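# Hang the headset on its stand's arm

## Task

Put the headset on the stand's arm hanging upright from the top of its headband, resting between the post and the lip and at rest there. The stand's arm itself must carry most of its weight (not via the cable), with the robot carrying at most a small share. At the finish nothing but the stand and the cable may be in contact with the headset, apart from the grippers. The stand must remain upright and fully on the table. The cable's loose end must stay above the table inside its edges, and if it ever drops well below the tabletop or sticks well past an edge, held or not, the task fails. The arms must not strike each other hard or push hard against each other. Once the headset hangs still, release it, move the grippers away, and declare the job finished.

## Robot and tools

Robot: two 6-joint arms, left_arm and right_arm, each with a parallel gripper. The names are labels only and do not match left or right in any picture; left_arm sits on the +y side.

Frame: all reported hand poses use one scene frame. The origin is on the tabletop midway between the arms, +x points out across the table, +z points up. A hand pose is end_effector_position in metres plus end_effector_quat_wxyz. The position is the point between the finger pads, roughly 1 cm behind the tips. Fingers point along the gripper's +z axis and close along its y axis. Printed positions can be off, more so when the arm is stretched far.

Tool execute_actions. Argument actions is a list holding zero or one item. Optional pictures (true/false) decides whether camera images come back; by default they do.
- Empty list: nothing is commanded and the current state is returned.
- Move: {"rows": [...], "steps": n} with n from 1 to 15 (default 15). Each step lasts 1/30 s. Each row drives one step, and the final row is reused for any remaining steps.
- Wait: {"steps": n} with no rows, n up to 300. Time you spend replying counts toward it.
A refused call sends nothing to the robot.

Row layout: always 14 numbers covering both arms, even if only one moves. First left_arm's six joints, then its gripper opening, then the same seven for right_arm. Joint order: waist, shoulder, elbow, wrist pitch, wrist yaw, wrist roll. The joint values are absolute target angles in radians, in the same form as the Joint positions block; they are not offsets. Stated ranges: waist -2.618 to 3.054, shoulder 0.000 to 3.142, elbow 0.000 to 3.142, wrist pitch -1.571 to 1.571, wrist yaw -1.571 to 1.571, wrist roll -2.094 to 2.094. A target more than 0.036 rad beyond a range end, and further out than the joint's last reading, gets the call refused. The true ends may differ from the stated ones by up to 0.036 rad. Targets past the true end are clipped to it, and the result then reports "joint sent to its limit", possibly for an earlier action still running. The gripper value is an absolute command from -1 (closed) to +1 (fully open). To keep holding something, keep sending the same closing value.

Motion limits: every step, each joint's target is held within a lead of its measured angle. The leads are 0.202 (waist), 0.258 (shoulder), 0.238 (elbow), 0.573 (wrist pitch), and 0.522 (wrist yaw and roll). If the targets would move a gripper more than 70 mm from where it is, all of that arm's targets are pulled back. So large moves take several calls. Friction can leave a joint up to about 0.031 rad short, and changes smaller than that may not happen at all. Between calls, the arms keep heading for the last row sent. They stop once everything has nearly stopped moving, or once a step is HELD.

Result lines:
- State line `left_arm: …` | `right_arm: …` gives each hand pose.
- Joint positions: six angles in radians plus gripper opening in metres (0.093 open down to 0.000 closed). Joint velocities are their rates.
- grip_measured: motor position on the -1..+1 scale. Pads meet near -0.94, and each millimetre of object width adds about 0.0208. Each gripper has a fixed bias of up to about 0.02. When clamping a rigid flat object, the opening can settle up to about 12 mm below the object's width.
- Joint torques: drive output per joint, noisy and offset. They are not zero in free air.
- "joint command not followed": a clearance check altered or blocked some joint targets.
- HELD: marks steps where your row, or part of it, was not sent.
- MOTOR HOT: a motor is at 75 °C. At 90 °C that arm halts for 10 s, and at 100 °C it goes limp and drops. These are reported as OVER-TEMPERATURE FAULT. Avoid holding loads longer than needed.

Tool zoom_image: camera is one of cam_high, cam_low, cam_left_wrist, cam_right_wrist. region is [x0, y0, x1, y1] in pixels of that camera's latest 504x504 image, with (0,0) at top-left, and is at most 504 by 504. It returns an enlarged view.

Cameras: all four give 504x504 images in the order listed above. Calibration (K, distortion D, T_world_to_cam) is supplied. Wrist-camera poses are computed from joint readings. Expect errors of a few millimetres and a degree or two.

Tool finished_scene: scene is the integer number of the current scene. It ends that scene irreversibly and reports whether the task succeeded. Call it only after the headset hangs still on the stand and the grippers have opened and moved away.

Cautions: never let the arms collide or push on each other. Do not drop the headset, tip the stand, or knock anything off the table. Keep the cable's free end above the tabletop and within its edges the whole time. Brief outside tugs on held parts or pushes on loose objects may occur, so check the images after moves.

Each tool is called after "Call:" as name(argument=value, ...) on one line, values as JSON.

## Session

Call:
execute_actions(actions=[])

Scene clock: 0.00 s of 4500.00 s.
left_arm: end_effector_position=(+0.0824, +0.6660, +0.3360) grip_measured=+1.000 end_effector_quat_wxyz=(-0.349, +0.788, -0.195, -0.468) | right_arm: end_effector_position=(+0.2580, -0.3736, +0.1684) grip_measured=+1.000 end_effector_quat_wxyz=(-0.005, -0.338, +0.837, -0.430)
Joint positions: left_arm=[ 1.037  1.833  1.924 -1.058 -1.173 -1.326  0.093] | right_arm=[ 0.155  1.203  0.903 -0.957  0.846 -0.804  0.093]
Joint velocities: left_arm=[ 0.002 -0.002  0.007 -0.007  0.066 -0.066  0.   ] | right_arm=[ 0.012 -0.012 -0.027  0.007 -0.066  0.022  0.   ]
Joint torques (N m, as the arm reports them, + toward a larger angle): no reading
Motor temperatures (°C, as the motors report them): left_arm=[21 22 23 26 23 24] | right_arm=[25 26 26 23 23 23]
camera_calibration (this result's frames):
cam_left_wrist: T_world_to_cam=[[0.630117, 0.681791, 0.371635, -0.631142], [0.698266, -0.288161, -0.655277, 0.391431], [-0.339671, 0.672401, -0.657647, -0.113968], [0, 0, 0, 1]] pos_world=[0.085659, 0.619734, 0.4161]
cam_right_wrist: T_world_to_cam=[[0.575492, -0.391896, 0.717792, -0.416273], [-0.815459, -0.208522, 0.539949, 0.0807328], [-0.0619287, -0.896067, -0.439578, -0.160745], [0, 0, 0, 1]] pos_world=[0.295441, -0.29034, 0.184546]

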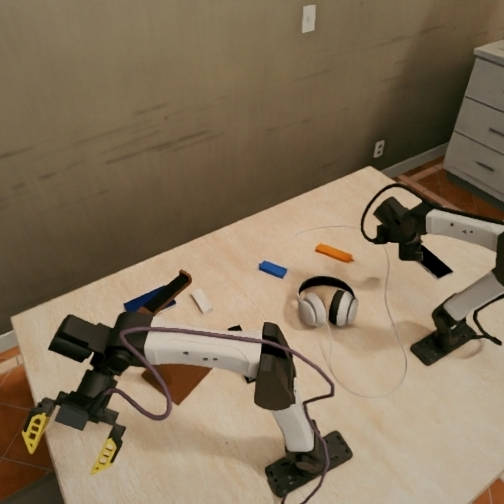

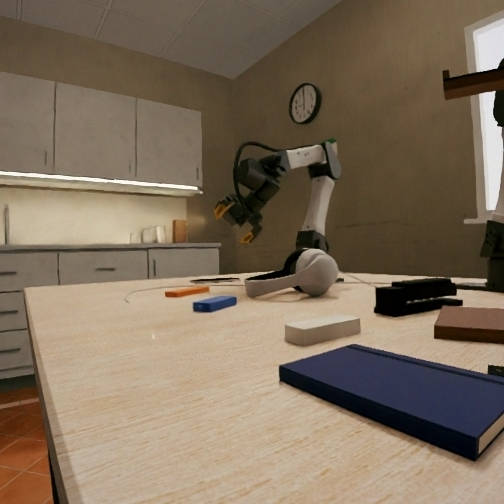

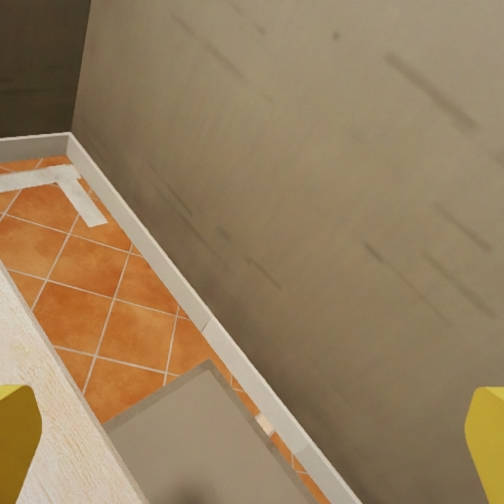

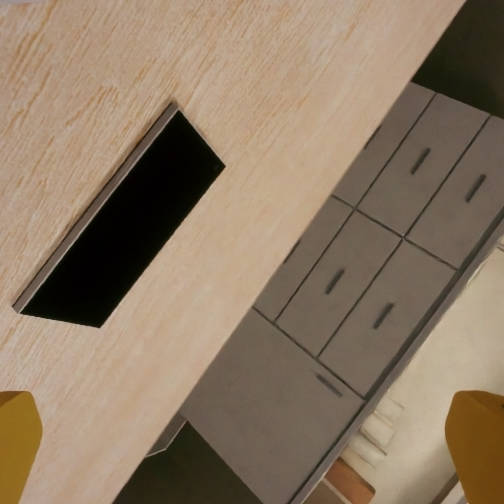

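Call:
execute_actions(actions=[{"rows":[[1.0,1.3,2.0,-1.3,-0.5,-0.5,1,0.4,1.15,1.35,-1.3,0,0,1]],"steps":10}], pictures=false)

Call:
execute_actions(actions=[{"rows":[[0.42,1.3,2.0,-1.5,0,0,1,0.72,1.3,1.55,-1.3,0,0,1]]}], pictures=false)

Call:
execute_actions(actions=[{"steps":6}])

Scene clock: 1.33 s of 4500.00 s.
left_arm: end_effector_position=(+0.0735, +0.5575, +0.4334) grip_measured=+1.000 end_effector_quat_wxyz=(-0.399, +0.717, -0.470, -0.325) | right_arm: end_effector_position=(+0.2725, -0.2070, +0.2555) grip_measured=+1.000 end_effector_quat_wxyz=(+0.277, -0.214, +0.935, -0.049)
Joint positions: left_arm=[ 1.013  1.394  1.969 -1.217 -0.668 -0.741  0.093] | right_arm=[ 0.396  1.153  1.344 -1.212  0.157 -0.149  0.093]
Joint velocities: left_arm=[-0.012 -1.492  0.291 -0.388  1.004  1.634  0.   ] | right_arm=[ 0.002 -0.198  0.134 -0.418 -1.004  0.96   0.   ]
Joint torques (N m, as the arm reports them, + toward a larger angle): left_arm=[-0.91 -3.85  6.86  1.68 -0.16  0.02] | right_arm=[-0.07 -2.26  6.34  1.01  0.05 -0.01]
Motor temperatures (°C, as the motors report them): left_arm=[21 22 24 26 23 24] | right_arm=[25 26 26 23 23 23]
Steps of this call (steps 1 to 30: nothing new was sent; steps 31 to 40: all 10 steps of this action). Readings (joint positions):
31: left_arm=[1.037 1.817 1.926 -1.076 -1.116 -1.271] | right_arm=[0.176 1.203 0.933 -1.010 0.791 -0.739]
32: left_arm=[1.035 1.791 1.926 -1.110 -1.041 -1.202] | right_arm=[0.227 1.202 0.980 -1.069 0.714 -0.665]
34: left_arm=[1.025 1.708 1.928 -1.155 -0.907 -1.071] | right_arm=[0.323 1.197 1.099 -1.136 0.556 -0.513]
38: left_arm=[1.014 1.502 1.953 -1.198 -0.738 -0.845] | right_arm=[0.393 1.173 1.317 -1.195 0.243 -0.229]
40: the state above

Scene clock: 1.83 s of 4500.00 s.
left_arm: end_effector_position=(+0.2155, +0.3377, +0.4090) grip_measured=+1.000 end_effector_quat_wxyz=(+0.394, -0.173, +0.900, +0.070) | right_arm: end_effector_position=(+0.2412, -0.0936, +0.2725) grip_measured=+1.000 end_effector_quat_wxyz=(+0.244, -0.324, +0.911, +0.076)
Joint positions: left_arm=[ 0.428  1.293  2.012 -1.468 -0.038 -0.05   0.093] | right_arm=[ 0.721  1.292  1.529 -1.291  0.013 -0.016  0.093]
Joint velocities: left_arm=[-0.002 -0.002 -0.007 -0.081  0.227  0.256  0.   ] | right_arm=[-0.002  0.002  0.012 -0.007 -0.066  0.051  0.   ]
Joint torques (N m, as the arm reports them, + toward a larger angle): left_arm=[-0.57 -1.72  4.3   1.97  0.05 -0.01] | right_arm=[-0.45 -3.67  7.88  1.23 -0.06  0.01]
Motor temperatures (°C, as the motors report them): left_arm=[21 22 24 26 23 24] | right_arm=[25 26 26 23 23 23]
Steps of this call (steps 1 to 15: all 15 steps of this action). Readings (joint positions):
1: left_arm=[0.993 1.350 1.983 -1.242 -0.618 -0.676] | right_arm=[0.428 1.170 1.384 -1.257 0.143 -0.120]
2: left_arm=[0.945 1.312 1.997 -1.271 -0.553 -0.605] | right_arm=[0.495 1.206 1.444 -1.283 0.123 -0.097]
4: left_arm=[0.832 1.268 2.011 -1.318 -0.415 -0.459] | right_arm=[0.636 1.264 1.516 -1.263 0.080 -0.066]
8: left_arm=[0.571 1.274 2.012 -1.402 -0.199 -0.216] | right_arm=[0.721 1.292 1.529 -1.270 0.025 -0.035]
15: the state above

Scene clock: 2.03 s of 4500.00 s.
left_arm: end_effector_position=(+0.2148, +0.3336, +0.4068) grip_measured=+1.000 end_effector_quat_wxyz=(+0.389, -0.155, +0.906, +0.065) | right_arm: end_effector_position=(+0.2405, -0.0937, +0.2722) grip_measured=+1.000 end_effector_quat_wxyz=(+0.242, -0.322, +0.912, +0.077)
Joint positions: left_arm=[ 0.428  1.293  2.012 -1.48  -0.016 -0.02   0.093] | right_arm=[ 0.721  1.292  1.529 -1.294  0.011 -0.012  0.093]
Joint velocities: left_arm=[-0.022 -0.017  0.002 -0.007 -0.007  0.125  0.   ] | right_arm=[ 0.002 -0.012 -0.007 -0.037  0.051  0.022  0.   ]
Joint torques (N m, as the arm reports them, + toward a larger angle): left_arm=[-0.57 -1.63  4.16  2.    0.08 -0.02] | right_arm=[-0.53 -3.49  7.93  1.13 -0.05  0.07]
Motor temperatures (°C, as the motors report them): left_arm=[21 22 24 27 23 24] | right_arm=[25 26 26 23 23 23]
Steps of this call (steps 1 to 6: the robot went on to your last target). Readings (joint positions):
1: left_arm=[0.428 1.293 2.012 -1.472 -0.032 -0.042] | right_arm=[0.721 1.292 1.529 -1.292 0.013 -0.015]
2: left_arm=[0.428 1.293 2.012 -1.474 -0.028 -0.036] | right_arm=[0.721 1.292 1.529 -1.293 0.012 -0.014]
4: left_arm=[0.428 1.293 2.012 -1.478 -0.021 -0.026] | right_arm=[0.721 1.292 1.529 -1.294 0.011 -0.013]
6: the state above
camera_calibration (this result's frames):
cam_left_wrist: T_world_to_cam=[[0.336579, -0.941634, 0.00628479, 0.238981], [-0.875913, -0.315524, -0.364994, 0.478789], [0.345674, 0.117344, -0.930989, 0.350237], [0, 0, 0, 1]] pos_world=[0.217874, 0.335003, 0.49932]
cam_right_wrist: T_world_to_cam=[[0.629903, -0.776246, 0.0257737, -0.231758], [-0.772703, -0.629689, -0.0801286, 0.18782], [0.0784289, 0.0305579, -0.996451, 0.339279], [0, 0, 0, 1]] pos_world=[0.264505, -0.0720005, 0.359098]

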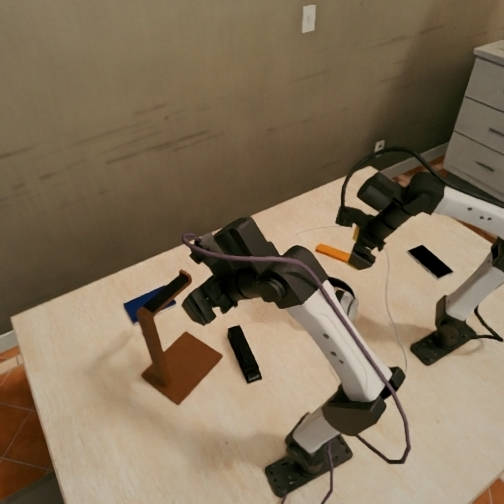

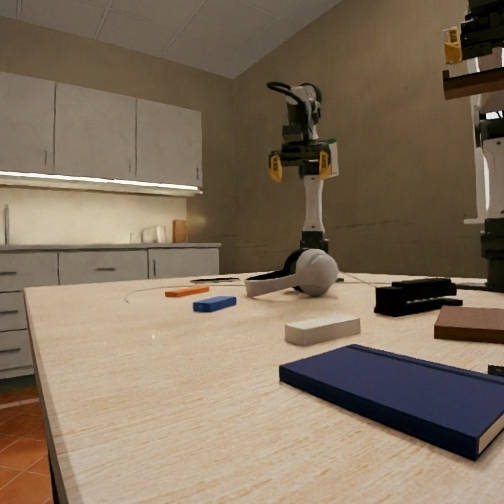

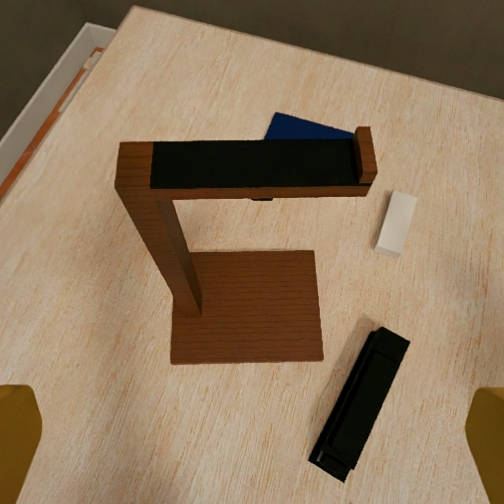

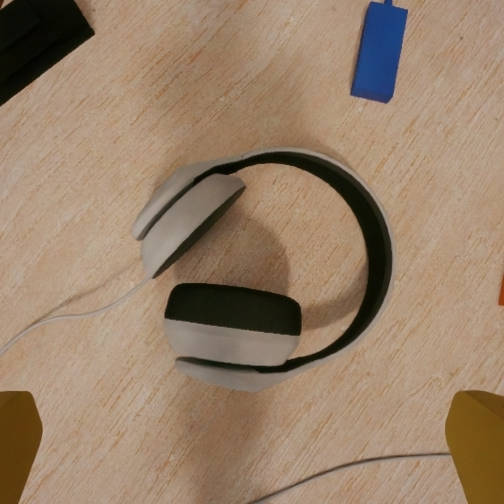

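Call:
execute_actions(actions=[{"rows":[[0.1,1.3,2.0,-1.5,0,0.3,0.2,-0.5,0.7,0.9,-0.6,0,0,1]],"steps":12}], pictures=false)

Call:
execute_actions(actions=[{"rows":[[-0.504,1.9,2.26,-1.3,0,0.57,0.2,-0.5,0.4,0.5,-0.6,0,0,1]]}], pictures=false)

Call:
execute_actions(actions=[{"rows":[[-0.504,2.3,2.26,-1.2,0,0.57,0.2,-0.5,0.4,0.5,-0.6,0,0,1]]}], pictures=false)

Call:
execute_actions(actions=[{"rows":[[-0.504,2.375,2.26,-1.2,0,0.57,0.2,-0.5,0.4,0.5,-0.6,0,0,1]],"steps":10}])

Scene clock: 8.50 s of 4500.00 s.
left_arm: end_effector_position=(+0.2280, +0.2470, +0.4062) grip_measured=+0.203 end_effector_quat_wxyz=(+0.389, +0.126, +0.911, +0.052) | right_arm: end_effector_position=(+0.2684, -0.3251, +0.2886) grip_measured=+1.000 end_effector_quat_wxyz=(+0.527, +0.081, +0.844, -0.056)
Joint positions: left_arm=[ 0.109  1.293  2.012 -1.484 -0.     0.27   0.055] | right_arm=[-0.151  0.698  0.916 -0.671  0.    -0.009  0.093]
Joint velocities: left_arm=[-0.012  0.012 -0.002  0.022 -0.066  0.095 -0.   ] | right_arm=[-2.176  0.002 -0.071  0.374  0.11  -0.037  0.   ]
Joint torques (N m, as the arm reports them, + toward a larger angle): left_arm=[-0.55 -1.65  4.02  1.93 -0.03 -0.04] | right_arm=[ 0.1   0.61  6.19  2.05  0.03 -0.04]
Motor temperatures (°C, as the motors report them): left_arm=[21 22 24 28 23 24] | right_arm=[25 26 28 24 23 23]
Steps of this call (steps 1 to 30: the robot went on to your last target; steps 31 to 90: nothing new was sent; then 3.07 s passed at rest; steps 91 to 102: all 12 steps of this action). Readings (joint positions):
91: left_arm=[0.392 1.293 2.012 -1.484 -0.024 0.034] | right_arm=[0.690 1.250 1.469 -1.198 -0.007 -0.011]
92: left_arm=[0.320 1.293 2.012 -1.484 -0.024 0.085] | right_arm=[0.625 1.182 1.376 -1.073 -0.011 -0.011]
94: left_arm=[0.179 1.293 2.012 -1.484 -0.013 0.161] | right_arm=[0.469 1.019 1.199 -0.890 -0.007 -0.010]
98: left_arm=[0.109 1.293 2.012 -1.484 -0.000 0.239] | right_arm=[0.155 0.721 0.947 -0.739 0.002 -0.009]
102: the state above

Scene clock: 9.00 s of 4500.00 s.
left_arm: end_effector_position=(+0.3370, +0.0008, +0.3040) grip_measured=+0.203 end_effector_quat_wxyz=(+0.298, +0.501, +0.813, -0.006) | right_arm: end_effector_position=(+0.2036, -0.3902, +0.1771) grip_measured=+1.000 end_effector_quat_wxyz=(+0.478, +0.231, +0.836, -0.139)
Joint positions: left_arm=[-0.47   1.886  2.229 -1.307 -0.008  0.521  0.055] | right_arm=[-0.493  0.403  0.496 -0.622  0.009 -0.009  0.093]
Joint velocities: left_arm=[-0.93   0.842  0.012 -0.022  0.154  0.256 -0.   ] | right_arm=[ 0.007 -0.002 -0.002  0.066 -0.037  0.051  0.   ]
Joint torques (N m, as the arm reports them, + toward a larger angle): left_arm=[  1.56 -11.1    9.3    1.79  -0.14  -0.06] | right_arm=[-1.02  1.36  7.64  1.98 -0.05 -0.02]
Motor temperatures (°C, as the motors report them): left_arm=[21 22 24 28 23 24] | right_arm=[25 26 28 24 23 23]
Steps of this call (steps 1 to 15: all 15 steps of this action). Readings (joint positions):
1: left_arm=[0.085 1.316 2.046 -1.493 -0.010 0.299] | right_arm=[-0.227 0.660 0.869 -0.618 0.000 -0.009]
2: left_arm=[0.040 1.355 2.102 -1.480 -0.011 0.333] | right_arm=[-0.303 0.580 0.790 -0.589 0.001 -0.009]
4: left_arm=[-0.051 1.439 2.181 -1.421 -0.010 0.385] | right_arm=[-0.433 0.439 0.644 -0.591 0.007 -0.009]
8: left_arm=[-0.208 1.606 2.227 -1.353 -0.009 0.448] | right_arm=[-0.493 0.403 0.502 -0.633 0.009 -0.009]
15: the state above

Scene clock: 9.50 s of 4500.00 s.
left_arm: end_effector_position=(+0.3770, -0.0555, +0.1108) grip_measured=+0.202 end_effector_quat_wxyz=(+0.135, +0.555, +0.821, -0.006) | right_arm: end_effector_position=(+0.2041, -0.3905, +0.1782) grip_measured=+1.000 end_effector_quat_wxyz=(+0.480, +0.231, +0.835, -0.140)
Joint positions: left_arm=[-0.515  2.328  2.244 -1.215  0.002  0.558  0.055] | right_arm=[-0.493  0.403  0.496 -0.617  0.009 -0.009  0.093]
Joint velocities: left_arm=[-0.002 -0.173 -0.017  0.037 -0.007  0.051  0.   ] | right_arm=[-0.002 -0.012  0.012 -0.022  0.066  0.007  0.   ]
Joint torques (N m, as the arm reports them, + toward a larger angle): left_arm=[  1.06 -13.64   8.61   1.22   0.04  -0.01] | right_arm=[-1.07  1.41  7.53  1.99  0.    0.03]
Motor temperatures (°C, as the motors report them): left_arm=[21 22 24 28 23 24] | right_arm=[25 26 28 24 23 23]
Steps of this call (steps 1 to 15: all 15 steps of this action). Readings (joint positions):
1: left_arm=[-0.494 1.923 2.231 -1.303 -0.003 0.527] | right_arm=[-0.493 0.403 0.496 -0.621 0.009 -0.009]
2: left_arm=[-0.509 1.960 2.237 -1.290 0.000 0.531] | right_arm=[-0.493 0.403 0.496 -0.620 0.009 -0.009]
4: left_arm=[-0.517 2.043 2.244 -1.262 0.002 0.537] | right_arm=[-0.493 0.403 0.496 -0.619 0.009 -0.009]
8: left_arm=[-0.515 2.223 2.244 -1.223 0.002 0.547] | right_arm=[-0.493 0.403 0.496 -0.617 0.009 -0.009]
15: the state above

Scene clock: 9.83 s of 4500.00 s.
left_arm: end_effector_position=(+0.3795, -0.0573, +0.1011) grip_measured=+0.202 end_effector_quat_wxyz=(+0.130, +0.556, +0.821, -0.006) | right_arm: end_effector_position=(+0.2041, -0.3905, +0.1782) grip_measured=+1.000 end_effector_quat_wxyz=(+0.480, +0.231, +0.835, -0.140)
Joint positions: left_arm=[-0.515  2.353  2.25  -1.206  0.002  0.559  0.055] | right_arm=[-0.493  0.403  0.496 -0.617  0.009 -0.009  0.093]
Joint velocities: left_arm=[ 0.002  0.022  0.002  0.037 -0.007  0.066 -0.   ] | right_arm=[ 0.002  0.002  0.002 -0.037 -0.022 -0.066  0.   ]
Joint torques (N m, as the arm reports them, + toward a larger angle): left_arm=[  0.92 -11.13   8.18   1.23   0.    -0.01] | right_arm=[-0.99  1.32  7.58  2.03 -0.02  0.03]
Motor temperatures (°C, as the motors report them): left_arm=[21 23 24 28 23 24] | right_arm=[25 26 28 24 23 23]
Steps of this call (steps 1 to 10: all 10 steps of this action). Readings (joint positions):
1: left_arm=[-0.515 2.327 2.246 -1.214 0.002 0.558] | right_arm=[-0.493 0.403 0.496 -0.617 0.009 -0.009]
2: left_arm=[-0.515 2.328 2.250 -1.211 0.002 0.558] | right_arm=[-0.493 0.403 0.496 -0.617 0.009 -0.009]
4: left_arm=[-0.515 2.333 2.250 -1.206 0.002 0.559] | right_arm=[-0.493 0.403 0.496 -0.617 0.009 -0.009]
8: left_arm=[-0.515 2.350 2.250 -1.206 0.002 0.559] | right_arm=[-0.493 0.403 0.496 -0.617 0.009 -0.009]
10: the state above
camera_calibration (this result's frames):
cam_left_wrist: T_world_to_cam=[[-0.911745, -0.387534, -0.136157, 0.337272], [-0.408758, 0.888677, 0.207773, 0.222011], [0.040481, 0.245091, -0.968655, 0.181508], [0, 0, 0, 1]] pos_world=[0.390907, -0.111078, 0.175612]
cam_right_wrist: T_world_to_cam=[[-0.519181, -0.854332, 0.0238263, -0.232416], [-0.706101, 0.413061, -0.575154, 0.44713], [0.481531, -0.315433, -0.817698, 0.00829105], [0, 0, 0, 1]] pos_world=[0.191061, -0.380637, 0.269486]

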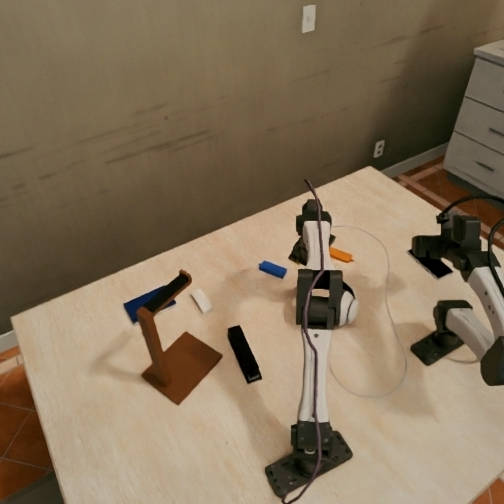

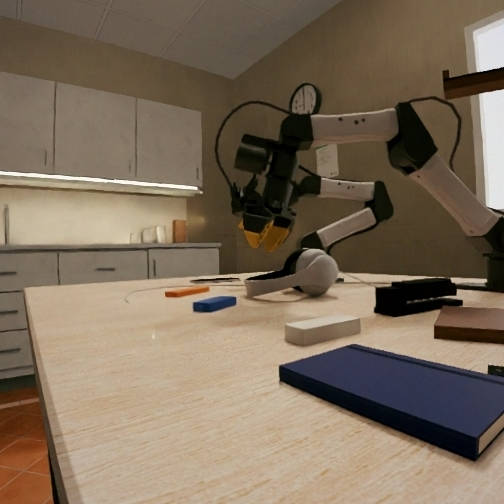

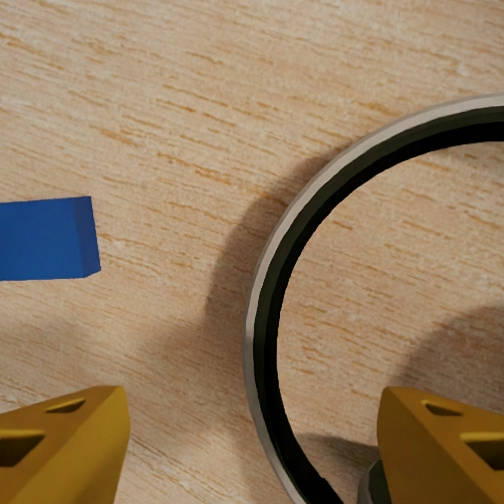

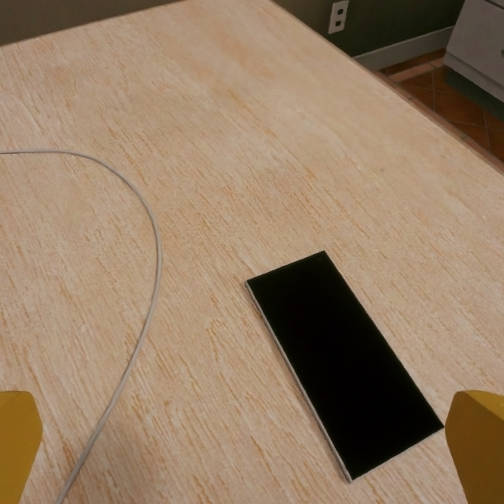

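Call:
execute_actions(actions=[{"rows":[[-0.49,2.39,2.28,-1.22,0,0.58,0.2,-0.5,0.4,0.5,-0.6,0,0,1],[-0.49,2.41,2.29,-1.23,0,0.58,0.2,-0.5,0.4,0.5,-0.6,0,0,1],[-0.49,2.43,2.3,-1.24,0,0.58,0.2,-0.5,0.4,0.5,-0.6,0,0,1],[-0.49,2.45,2.31,-1.25,0,0.58,0.2,-0.5,0.4,0.5,-0.6,0,0,1],[-0.49,2.47,2.32,-1.26,0,0.58,0.2,-0.5,0.4,0.5,-0.6,0,0,1],[-0.49,2.49,2.335,-1.26,0,0.58,0.2,-0.5,0.4,0.5,-0.6,0,0,1],[-0.49,2.51,2.335,-1.26,0,0.58,0.2,-0.5,0.4,0.5,-0.6,0,0,1],[-0.49,2.53,2.335,-1.26,0,0.58,0.2,-0.5,0.4,0.5,-0.6,0,0,1]]}])

Scene clock: 11.67 s of 4500.00 s.
left_arm: end_effector_position=(+0.3829, -0.0479, +0.0328) grip_measured=+0.202 end_effector_quat_wxyz=(+0.057, +0.556, +0.829, -0.002) | right_arm: end_effector_position=(+0.2042, -0.3906, +0.1783) grip_measured=+1.000 end_effector_quat_wxyz=(+0.480, +0.231, +0.835, -0.140)
Joint positions: left_arm=[-0.496  2.529  2.322 -1.249  0.002  0.57   0.055] | right_arm=[-0.493  0.403  0.496 -0.616  0.009 -0.009  0.093]
Joint velocities: left_arm=[ 0.012 -0.007  0.002 -0.095  0.022 -0.051  0.001] | right_arm=[ 0.002 -0.022 -0.002 -0.051  0.007 -0.051  0.   ]
Joint torques (N m, as the arm reports them, + toward a larger angle): left_arm=[  0.62 -13.38   8.18   0.81   0.03  -0.03] | right_arm=[-1.07  1.45  7.52  1.96  0.    0.03]
Motor temperatures (°C, as the motors report them): left_arm=[21 24 25 28 23 24] | right_arm=[25 26 28 25 23 23]
Steps of this call (steps 1 to 15: the robot went on to your last target; steps 16 to 40: nothing new was sent; steps 41 to 55: all 15 steps of this action). Readings (joint positions):
41: left_arm=[-0.514 2.354 2.250 -1.206 0.002 0.562] | right_arm=[-0.493 0.403 0.496 -0.617 0.009 -0.009]
42: left_arm=[-0.512 2.358 2.256 -1.210 0.002 0.564] | right_arm=[-0.493 0.403 0.496 -0.616 0.009 -0.009]
44: left_arm=[-0.507 2.378 2.281 -1.217 0.002 0.566] | right_arm=[-0.493 0.403 0.496 -0.616 0.009 -0.009]
48: left_arm=[-0.497 2.451 2.321 -1.226 0.002 0.568] | right_arm=[-0.493 0.403 0.496 -0.616 0.009 -0.009]
55: the state above
camera_calibration (this result's frames):
cam_left_wrist: T_world_to_cam=[[-0.920121, -0.386767, -0.0615586, 0.335547], [-0.384412, 0.861873, 0.33076, 0.214548], [-0.0748714, 0.328003, -0.941705, 0.160197], [0, 0, 0, 1]] pos_world=[0.403213, -0.10768, 0.10055]
cam_right_wrist: T_world_to_cam=[[-0.519189, -0.854327, 0.0238248, -0.232414], [-0.705913, 0.412947, -0.575466, 0.447187], [0.481798, -0.315594, -0.817479, 0.00817336], [0, 0, 0, 1]] pos_world=[0.191071, -0.380643, 0.26956]

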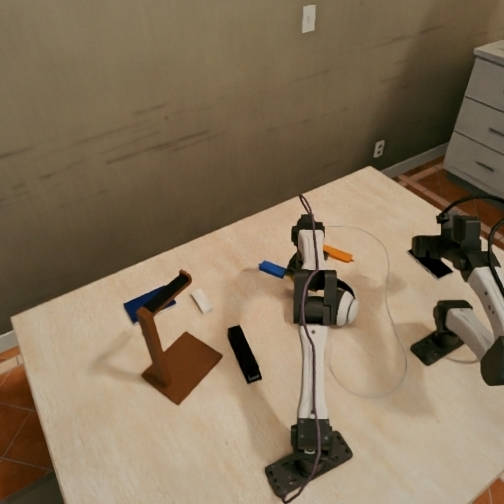

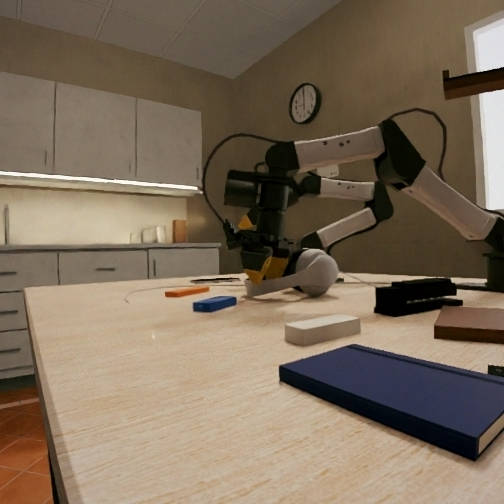

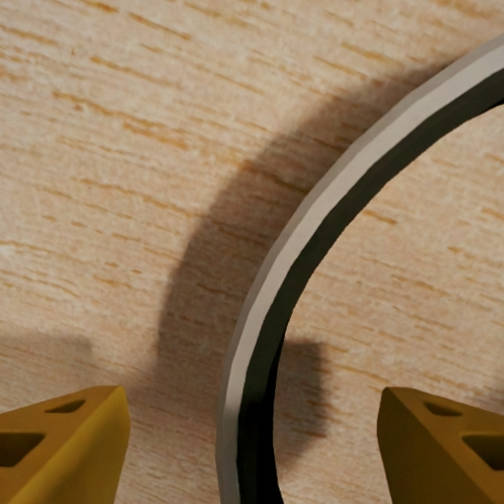

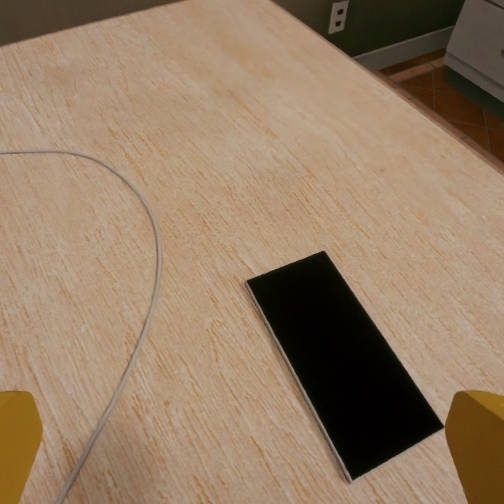

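Call:
execute_actions(actions=[{"rows":[[-0.49,2.572,2.335,-1.23,0,0.58,0.2,-0.5,0.4,0.5,-0.6,0,0,1]],"steps":10}], pictures=false)

Call:
execute_actions(actions=[{"rows":[[-0.49,2.572,2.335,-1.23,0,0.58,-1,-0.5,0.4,0.5,-0.6,0,0,1]],"steps":13}])

Scene clock: 12.50 s of 4500.00 s.
left_arm: end_effector_position=(+0.3831, -0.0480, +0.0237) grip_measured=+0.202 end_effector_quat_wxyz=(+0.052, +0.556, +0.829, -0.002) | right_arm: end_effector_position=(+0.2042, -0.3906, +0.1783) grip_measured=+1.000 end_effector_quat_wxyz=(+0.480, +0.231, +0.835, -0.140)
Joint positions: left_arm=[-0.496  2.548  2.322 -1.241  0.002  0.57   0.055] | right_arm=[-0.493  0.403  0.496 -0.616  0.009 -0.009  0.093]
Joint velocities: left_arm=[ 0.002 -0.032 -0.007 -0.007 -0.081  0.007  0.   ] | right_arm=[-0.012  0.007  0.002 -0.007  0.007 -0.066  0.   ]
Joint torques (N m, as the arm reports them, + toward a larger angle): left_arm=[  0.37 -11.68   8.25   0.9   -0.02   0.02] | right_arm=[-0.92  1.36  7.58  1.97 -0.02 -0.01]
Motor temperatures (°C, as the motors report them): left_arm=[21 24 25 28 23 24] | right_arm=[25 26 28 25 23 23]
Steps of this call (steps 1 to 15: the robot went on to your last target; steps 16 to 25: all 10 steps of this action). Readings (joint positions):
16: left_arm=[-0.496 2.530 2.322 -1.250 0.002 0.570] | right_arm=[-0.493 0.403 0.496 -0.616 0.009 -0.009]
17: left_arm=[-0.496 2.532 2.322 -1.247 0.002 0.570] | right_arm=[-0.493 0.403 0.496 -0.616 0.009 -0.009]
19: left_arm=[-0.496 2.537 2.322 -1.243 0.002 0.570] | right_arm=[-0.493 0.403 0.496 -0.616 0.009 -0.009]
23: left_arm=[-0.496 2.547 2.322 -1.241 0.002 0.570] | right_arm=[-0.493 0.403 0.496 -0.616 0.009 -0.009]
25: the state above

Scene clock: 12.93 s of 4500.00 s.
left_arm: end_effector_position=(+0.3818, -0.0475, +0.0236) grip_measured=-0.911 end_effector_quat_wxyz=(+0.049, +0.558, +0.828, -0.008) | right_arm: end_effector_position=(+0.2042, -0.3906, +0.1783) grip_measured=+1.000 end_effector_quat_wxyz=(+0.480, +0.231, +0.835, -0.140)
Joint positions: left_arm=[-0.493  2.548  2.322 -1.247  0.014  0.578  0.001] | right_arm=[-0.493  0.403  0.496 -0.616  0.009 -0.009  0.093]
Joint velocities: left_arm=[ 0.007 -0.017  0.012  0.022  0.066  0.007  0.   ] | right_arm=[-0.007  0.012  0.002  0.022 -0.022  0.037  0.   ]
Joint torques (N m, as the arm reports them, + toward a larger angle): left_arm=[  0.53 -11.7    8.09   0.98  -0.11  -0.05] | right_arm=[-1.05  1.34  7.46  2.02 -0.04  0.01]
Motor temperatures (°C, as the motors report them): left_arm=[21 24 25 28 23 24] | right_arm=[25 26 28 25 23 23]
Steps of this call (steps 1 to 13: all 13 steps of this action). Readings (joint positions):
1: left_arm=[-0.496 2.548 2.322 -1.241 0.002 0.570] | right_arm=[-0.493 0.403 0.496 -0.616 0.009 -0.009]
2: left_arm=[-0.496 2.548 2.322 -1.241 0.002 0.570] | right_arm=[-0.493 0.403 0.496 -0.616 0.009 -0.009]
4: left_arm=[-0.496 2.548 2.322 -1.239 0.001 0.574] | right_arm=[-0.493 0.403 0.496 -0.616 0.009 -0.009]
8: left_arm=[-0.494 2.548 2.322 -1.247 0.010 0.578] | right_arm=[-0.493 0.403 0.496 -0.616 0.009 -0.009]
13: the state above
camera_calibration (this result's frames):
cam_left_wrist: T_world_to_cam=[[-0.923416, -0.381374, -0.0430928, 0.335215], [-0.372628, 0.863971, 0.338679, 0.212226], [-0.0919324, 0.328799, -0.939915, 0.157831], [0, 0, 0, 1]] pos_world=[0.403134, -0.10741, 0.0909166]
cam_right_wrist: T_world_to_cam=[[-0.519189, -0.854327, 0.0238248, -0.232414], [-0.705913, 0.412947, -0.575466, 0.447187], [0.481798, -0.315594, -0.817479, 0.00817336], [0, 0, 0, 1]] pos_world=[0.191071, -0.380643, 0.26956]

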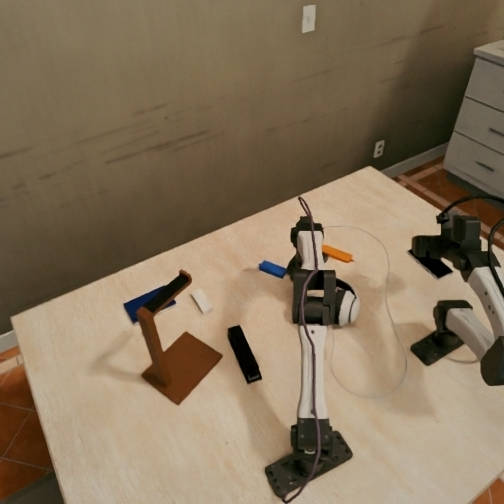

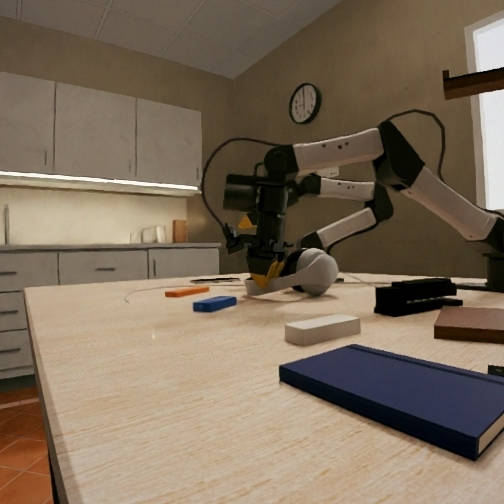

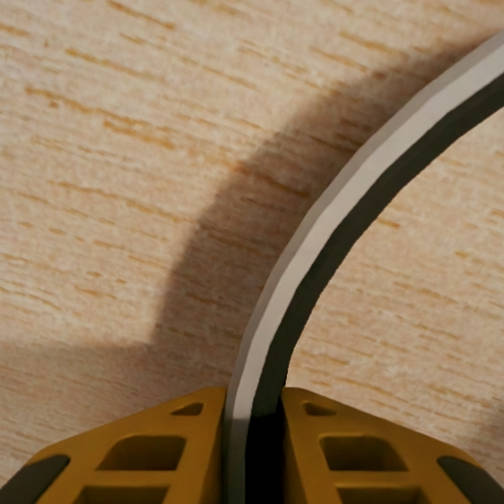

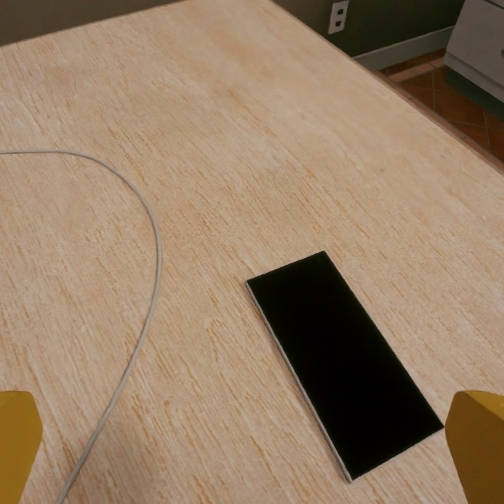

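Call:
execute_actions(actions=[{"rows":[[-0.49,2.5,2.33,-1.23,0,0.58,-1,-0.5,0.4,0.5,-0.6,0,0,1],[-0.49,2.46,2.32,-1.23,0,0.58,-1,-0.5,0.4,0.5,-0.6,0,0,1],[-0.49,2.42,2.3,-1.23,0,0.58,-1,-0.5,0.4,0.5,-0.6,0,0,1],[-0.49,2.38,2.28,-1.23,0,0.58,-1,-0.5,0.4,0.5,-0.6,0,0,1],[-0.49,2.33,2.24,-1.23,0,0.58,-1,-0.5,0.4,0.5,-0.6,0,0,1],[-0.49,2.28,2.2,-1.23,0,0.58,-1,-0.5,0.4,0.5,-0.6,0,0,1],[-0.49,2.22,2.15,-1.23,0,0.58,-1,-0.5,0.4,0.5,-0.6,0,0,1],[-0.49,2.15,2.1,-1.2,0,0.58,-1,-0.5,0.4,0.5,-0.6,0,0,1]]}], pictures=false)

Call:
execute_actions(actions=[{"rows":[[-0.49,1.8,1.75,-0.8,0,0.6,-1,-0.5,0.4,0.5,-0.6,0,0,1]],"steps":11}], pictures=false)

Call:
execute_actions(actions=[{"rows":[[-0.49,1.55,1.38,-0.25,-0.4,0.61,-1,-0.5,0.4,0.5,-0.6,0,0,1]],"steps":11}], pictures=false)

Call:
execute_actions(actions=[{"rows":[[-0.49,1.4,1.08,0.25,-1.0,0.61,-1,-0.5,0.4,0.5,-0.6,0,0,1]],"steps":11}], pictures=false)

Call:
execute_actions(actions=[{"rows":[[-0.4,1.35,0.905,0.49,-1.53,0.61,-1,-0.5,0.4,0.5,-0.6,0,0,1]]}])

Scene clock: 15.50 s of 4500.00 s.
left_arm: end_effector_position=(+0.3657, -0.0320, +0.1767) grip_measured=-0.910 end_effector_quat_wxyz=(+0.190, +0.551, +0.813, +0.001) | right_arm: end_effector_position=(+0.2042, -0.3906, +0.1783) grip_measured=+1.000 end_effector_quat_wxyz=(+0.480, +0.231, +0.835, -0.140)
Joint positions: left_arm=[-0.493  2.122  2.135 -1.202 -0.007  0.584  0.002] | right_arm=[-0.493  0.403  0.496 -0.616  0.009 -0.009  0.093]
Joint velocities: left_arm=[ 0.017 -0.002 -0.007  0.125  0.037  0.022 -0.001] | right_arm=[-0.022 -0.012  0.022  0.051  0.066 -0.022  0.   ]
Joint torques (N m, as the arm reports them, + toward a larger angle): left_arm=[ 0.05 -9.21  4.53  1.4   0.11 -0.15] | right_arm=[-0.88  1.36  7.61  2.02 -0.03  0.03]
Motor temperatures (°C, as the motors report them): left_arm=[21 26 25 28 23 24] | right_arm=[25 26 28 26 23 23]
Steps of this call (steps 1 to 15: the robot went on to your last target; steps 16 to 62: nothing new was sent; steps 63 to 77: all 15 steps of this action). Readings (joint positions):
63: left_arm=[-0.493 2.543 2.322 -1.247 0.014 0.578] | right_arm=[-0.493 0.403 0.496 -0.616 0.009 -0.009]
64: left_arm=[-0.493 2.534 2.322 -1.251 0.015 0.578] | right_arm=[-0.493 0.403 0.496 -0.616 0.009 -0.009]
66: left_arm=[-0.493 2.490 2.304 -1.254 0.016 0.578] | right_arm=[-0.493 0.403 0.496 -0.616 0.009 -0.009]
70: left_arm=[-0.493 2.299 2.181 -1.220 -0.003 0.579] | right_arm=[-0.493 0.403 0.496 -0.616 0.009 -0.009]
77: the state above

Scene clock: 15.87 s of 4500.00 s.
left_arm: end_effector_position=(+0.3560, -0.0238, +0.2361) grip_measured=-0.910 end_effector_quat_wxyz=(+0.337, +0.534, +0.775, +0.006) | right_arm: end_effector_position=(+0.2042, -0.3906, +0.1783) grip_measured=+1.000 end_effector_quat_wxyz=(+0.480, +0.231, +0.835, -0.140)
Joint positions: left_arm=[-0.493  1.799  1.77  -0.855 -0.014  0.603  0.002] | right_arm=[-0.493  0.403  0.496 -0.616  0.009 -0.009  0.093]
Joint velocities: left_arm=[ 0.002 -0.012 -0.007  0.256 -0.022 -0.007 -0.001] | right_arm=[ 0.002 -0.002 -0.027  0.037 -0.022  0.022  0.   ]
Joint torques (N m, as the arm reports them, + toward a larger angle): left_arm=[ 0.35 -8.92  6.32  1.95  0.17 -0.21] | right_arm=[-0.97  1.36  7.61  2.   -0.01  0.01]
Motor temperatures (°C, as the motors report them): left_arm=[21 26 25 28 23 24] | right_arm=[25 26 28 26 23 23]
Steps of this call (steps 1 to 11: all 11 steps of this action). Readings (joint positions):
1: left_arm=[-0.493 2.086 2.073 -1.136 -0.008 0.588] | right_arm=[-0.493 0.403 0.496 -0.616 0.009 -0.009]
2: left_arm=[-0.493 2.029 1.973 -1.056 -0.009 0.589] | right_arm=[-0.493 0.403 0.496 -0.616 0.009 -0.009]
4: left_arm=[-0.493 1.911 1.819 -0.970 -0.015 0.596] | right_arm=[-0.493 0.403 0.496 -0.616 0.009 -0.009]
8: left_arm=[-0.493 1.807 1.770 -0.911 -0.014 0.603] | right_arm=[-0.493 0.403 0.496 -0.616 0.009 -0.009]
11: the state above

Scene clock: 16.23 s of 4500.00 s.
left_arm: end_effector_position=(+0.3803, +0.0295, +0.2767) grip_measured=-0.909 end_effector_quat_wxyz=(+0.487, +0.418, +0.750, +0.158) | right_arm: end_effector_position=(+0.2042, -0.3906, +0.1783) grip_measured=+1.000 end_effector_quat_wxyz=(+0.480, +0.231, +0.835, -0.140)
Joint positions: left_arm=[-0.492  1.565  1.392 -0.36  -0.362  0.616  0.002] | right_arm=[-0.493  0.403  0.496 -0.616  0.009 -0.009  0.093]
Joint velocities: left_arm=[ 0.002 -0.012 -0.007  0.403 -0.212  0.007 -0.   ] | right_arm=[-0.012  0.002  0.007  0.051  0.022 -0.051  0.   ]
Joint torques (N m, as the arm reports them, + toward a larger angle): left_arm=[ 0.26 -8.23  7.38  2.77 -0.21 -0.22] | right_arm=[-0.98  1.35  7.55  1.97 -0.07  0.  ]
Motor temperatures (°C, as the motors report them): left_arm=[21 26 25 28 23 24] | right_arm=[25 26 29 26 23 23]
Steps of this call (steps 1 to 11: all 11 steps of this action). Readings (joint positions):
1: left_arm=[-0.495 1.776 1.726 -0.790 -0.050 0.605] | right_arm=[-0.493 0.403 0.496 -0.616 0.009 -0.009]
2: left_arm=[-0.497 1.733 1.652 -0.705 -0.098 0.605] | right_arm=[-0.493 0.403 0.496 -0.616 0.009 -0.009]
4: left_arm=[-0.496 1.633 1.495 -0.547 -0.210 0.609] | right_arm=[-0.493 0.403 0.496 -0.616 0.009 -0.009]
8: left_arm=[-0.492 1.565 1.398 -0.420 -0.328 0.616] | right_arm=[-0.493 0.403 0.496 -0.616 0.009 -0.009]
11: the state above

Scene clock: 16.60 s of 4500.00 s.
left_arm: end_effector_position=(+0.3694, +0.1309, +0.3127) grip_measured=-0.908 end_effector_quat_wxyz=(+0.559, +0.168, +0.731, +0.354) | right_arm: end_effector_position=(+0.2042, -0.3906, +0.1783) grip_measured=+1.000 end_effector_quat_wxyz=(+0.480, +0.231, +0.835, -0.140)
Joint positions: left_arm=[-0.489  1.425  1.084  0.131 -0.932  0.621  0.002] | right_arm=[-0.493  0.403  0.496 -0.616  0.009 -0.009  0.093]
Joint velocities: left_arm=[ 0.017 -0.002 -0.012  0.476 -0.388 -0.007 -0.001] | right_arm=[-0.017 -0.012 -0.012 -0.022  0.037  0.051  0.   ]
Joint torques (N m, as the arm reports them, + toward a larger angle): left_arm=[-0.07 -7.53  8.11  2.6  -0.29 -0.19] | right_arm=[-1.    1.35  7.45  1.98 -0.07  0.02]
Motor temperatures (°C, as the motors report them): left_arm=[21 26 25 29 23 24] | right_arm=[25 26 29 26 23 23]
Steps of this call (steps 1 to 11: all 11 steps of this action). Readings (joint positions):
1: left_arm=[-0.496 1.547 1.349 -0.280 -0.420 0.618] | right_arm=[-0.493 0.403 0.496 -0.616 0.009 -0.009]
2: left_arm=[-0.501 1.511 1.274 -0.182 -0.499 0.613] | right_arm=[-0.493 0.403 0.496 -0.616 0.009 -0.009]
4: left_arm=[-0.499 1.448 1.150 -0.039 -0.676 0.614] | right_arm=[-0.493 0.403 0.496 -0.616 0.009 -0.009]
8: left_arm=[-0.489 1.425 1.084 0.076 -0.874 0.621] | right_arm=[-0.493 0.403 0.496 -0.616 0.009 -0.009]
11: the state above

Scene clock: 17.10 s of 4500.00 s.
left_arm: end_effector_position=(+0.3057, +0.2494, +0.3097) grip_measured=-0.907 end_effector_quat_wxyz=(+0.474, -0.113, +0.699, +0.523) | right_arm: end_effector_position=(+0.2042, -0.3906, +0.1783) grip_measured=+1.000 end_effector_quat_wxyz=(+0.480, +0.231, +0.835, -0.140)
Joint positions: left_arm=[-0.391  1.381  0.905  0.427 -1.5    0.626  0.002] | right_arm=[-0.493  0.403  0.496 -0.616  0.009 -0.009  0.093]
Joint velocities: left_arm=[ 0.012 -0.017  0.002  0.125 -0.168  0.022  0.   ] | right_arm=[-0.007  0.022  0.007 -0.095  0.037  0.037  0.   ]
Joint torques (N m, as the arm reports them, + toward a larger angle): left_arm=[-0.45 -7.37  7.71  2.19 -0.11 -0.29] | right_arm=[-0.95  1.38  7.5   1.99 -0.02  0.04]
Motor temperatures (°C, as the motors report them): left_arm=[21 27 25 29 23 24] | right_arm=[25 26 29 26 23 23]
Steps of this call (steps 1 to 15: all 15 steps of this action). Readings (joint positions):
1: left_arm=[-0.485 1.421 1.060 0.185 -0.983 0.622] | right_arm=[-0.493 0.403 0.496 -0.616 0.009 -0.009]
2: left_arm=[-0.477 1.408 1.021 0.241 -1.052 0.614] | right_arm=[-0.493 0.403 0.496 -0.616 0.009 -0.009]
4: left_arm=[-0.439 1.386 0.954 0.312 -1.211 0.616] | right_arm=[-0.493 0.403 0.496 -0.616 0.009 -0.009]
8: left_arm=[-0.391 1.381 0.906 0.368 -1.415 0.625] | right_arm=[-0.493 0.403 0.496 -0.616 0.009 -0.009]
15: the state above
camera_calibration (this result's frames):
cam_left_wrist: T_world_to_cam=[[0.65735, -0.428103, -0.620177, 0.0976668], [-0.702388, -0.0498998, -0.710043, 0.483964], [0.273025, 0.902351, -0.333496, -0.12032], [0, 0, 0, 1]] pos_world=[0.308579, 0.174532, 0.36408]
cam_right_wrist: T_world_to_cam=[[-0.519189, -0.854327, 0.0238248, -0.232414], [-0.705913, 0.412947, -0.575466, 0.447187], [0.481798, -0.315594, -0.817479, 0.00817336], [0, 0, 0, 1]] pos_world=[0.191071, -0.380643, 0.26956]

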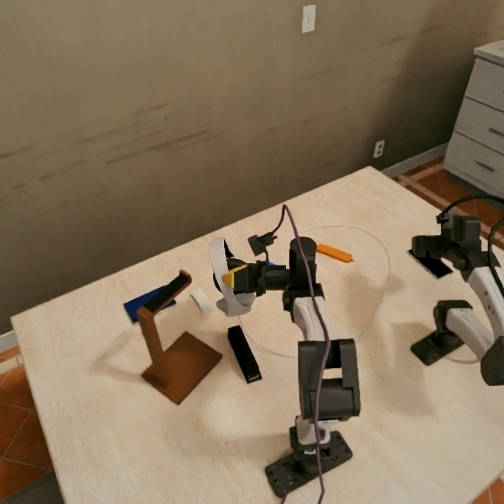

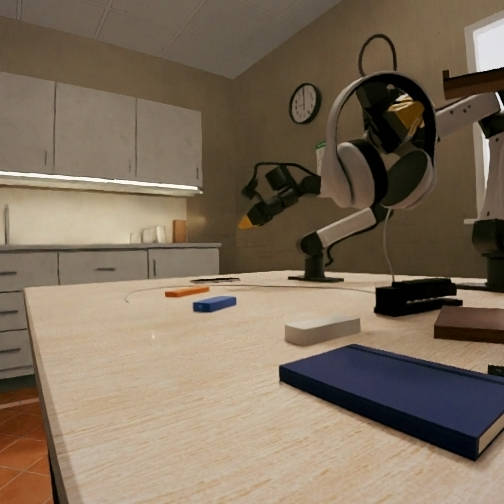

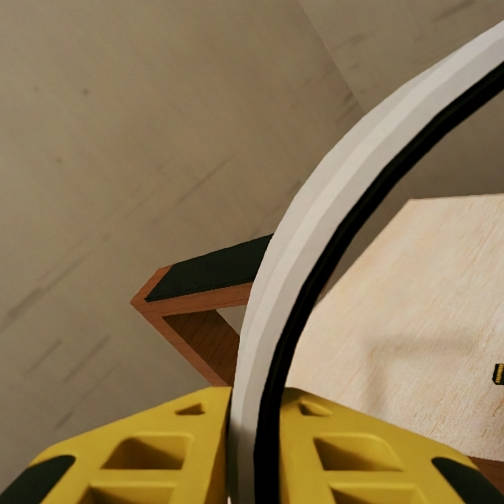

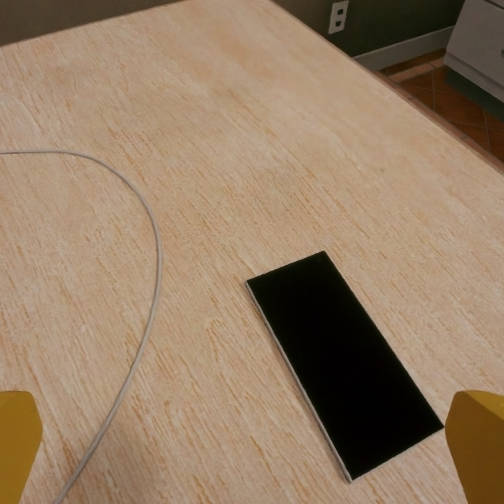

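Call:
execute_actions(actions=[{"rows":[[-0.36,1.36,0.93,0.49,-1.54,0.61,-1,-0.5,0.4,0.5,-0.6,0,0,1],[-0.33,1.36,0.93,0.49,-1.54,0.61,-1,-0.5,0.4,0.5,-0.6,0,0,1],[-0.3,1.36,0.93,0.49,-1.54,0.61,-1,-0.5,0.4,0.5,-0.6,0,0,1],[-0.27,1.36,0.93,0.49,-1.54,0.61,-1,-0.5,0.4,0.5,-0.6,0,0,1],[-0.24,1.36,0.93,0.49,-1.54,0.61,-1,-0.5,0.4,0.5,-0.6,0,0,1],[-0.21,1.36,0.93,0.49,-1.54,0.61,-1,-0.5,0.4,0.5,-0.6,0,0,1],[-0.18,1.36,0.93,0.49,-1.54,0.61,-1,-0.5,0.4,0.5,-0.6,0,0,1]],"steps":13}])

Scene clock: 18.67 s of 4500.00 s.
left_arm: end_effector_position=(+0.2913, +0.3259, +0.3114) grip_measured=-0.907 end_effector_quat_wxyz=(+0.409, -0.206, +0.677, +0.576) | right_arm: end_effector_position=(+0.2042, -0.3906, +0.1783) grip_measured=+1.000 end_effector_quat_wxyz=(+0.480, +0.231, +0.835, -0.140)
Joint positions: left_arm=[-0.174  1.381  0.905  0.444 -1.539  0.626  0.002] | right_arm=[-0.493  0.403  0.496 -0.616  0.009 -0.009  0.093]
Joint velocities: left_arm=[ 0.002 -0.022 -0.002 -0.066 -0.022  0.051 -0.   ] | right_arm=[ 0.002 -0.012  0.007  0.081  0.022 -0.051  0.   ]
Joint torques (N m, as the arm reports them, + toward a larger angle): left_arm=[-0.33 -6.57  9.69  2.14 -0.02 -0.25] | right_arm=[-0.96  1.22  7.49  1.98 -0.01  0.01]
Motor temperatures (°C, as the motors report them): left_arm=[21 27 26 29 23 24] | right_arm=[25 26 29 26 23 23]
Steps of this call (steps 1 to 30: the robot went on to your last target; steps 31 to 34: nothing new was sent; steps 35 to 47: all 13 steps of this action). Readings (joint positions):
35: left_arm=[-0.389 1.381 0.905 0.442 -1.521 0.626] | right_arm=[-0.493 0.403 0.496 -0.616 0.009 -0.009]
36: left_arm=[-0.380 1.381 0.905 0.442 -1.521 0.626] | right_arm=[-0.493 0.403 0.496 -0.616 0.009 -0.009]
38: left_arm=[-0.341 1.381 0.905 0.443 -1.521 0.626] | right_arm=[-0.493 0.403 0.496 -0.616 0.009 -0.009]
42: left_arm=[-0.213 1.381 0.905 0.443 -1.525 0.626] | right_arm=[-0.493 0.403 0.496 -0.616 0.009 -0.009]
47: the state above
camera_calibration (this result's frames):
cam_left_wrist: T_world_to_cam=[[0.754497, -0.249555, -0.607006, 0.0502995], [-0.655005, -0.228194, -0.720344, 0.52638], [0.0412503, 0.94109, -0.335632, -0.129254], [0, 0, 0, 1]] pos_world=[0.312163, 0.254309, 0.366325]
cam_right_wrist: T_world_to_cam=[[-0.519189, -0.854327, 0.0238248, -0.232414], [-0.705913, 0.412947, -0.575466, 0.447187], [0.481798, -0.315594, -0.817479, 0.00817336], [0, 0, 0, 1]] pos_world=[0.191071, -0.380643, 0.26956]

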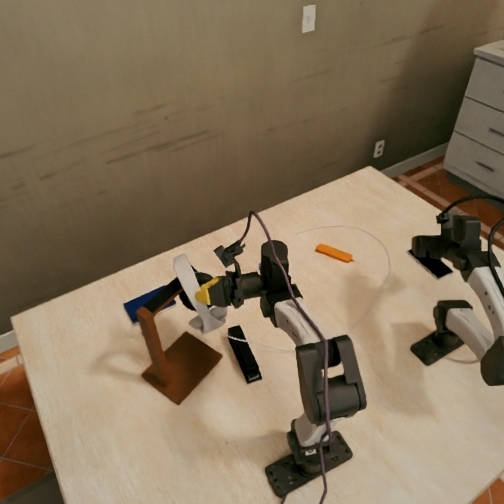

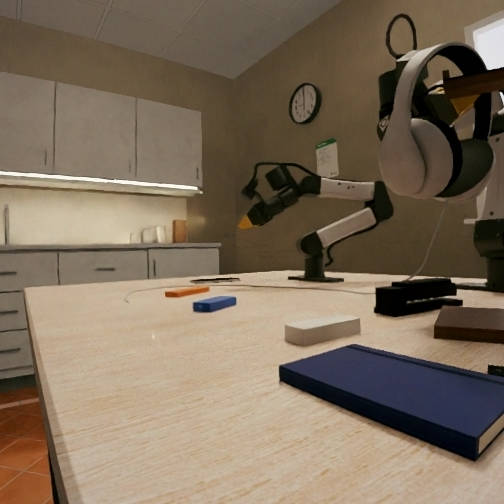

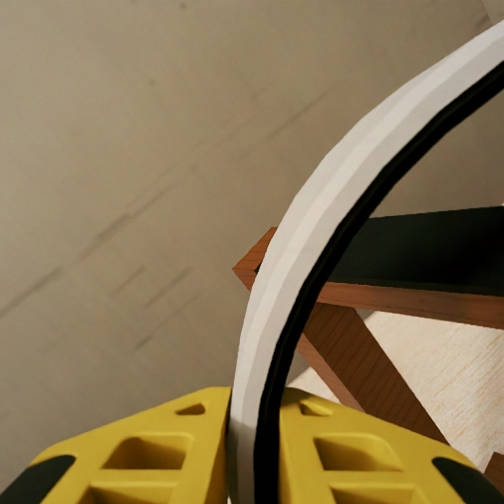

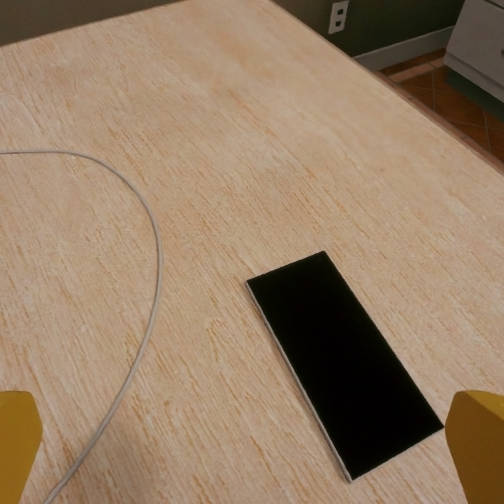

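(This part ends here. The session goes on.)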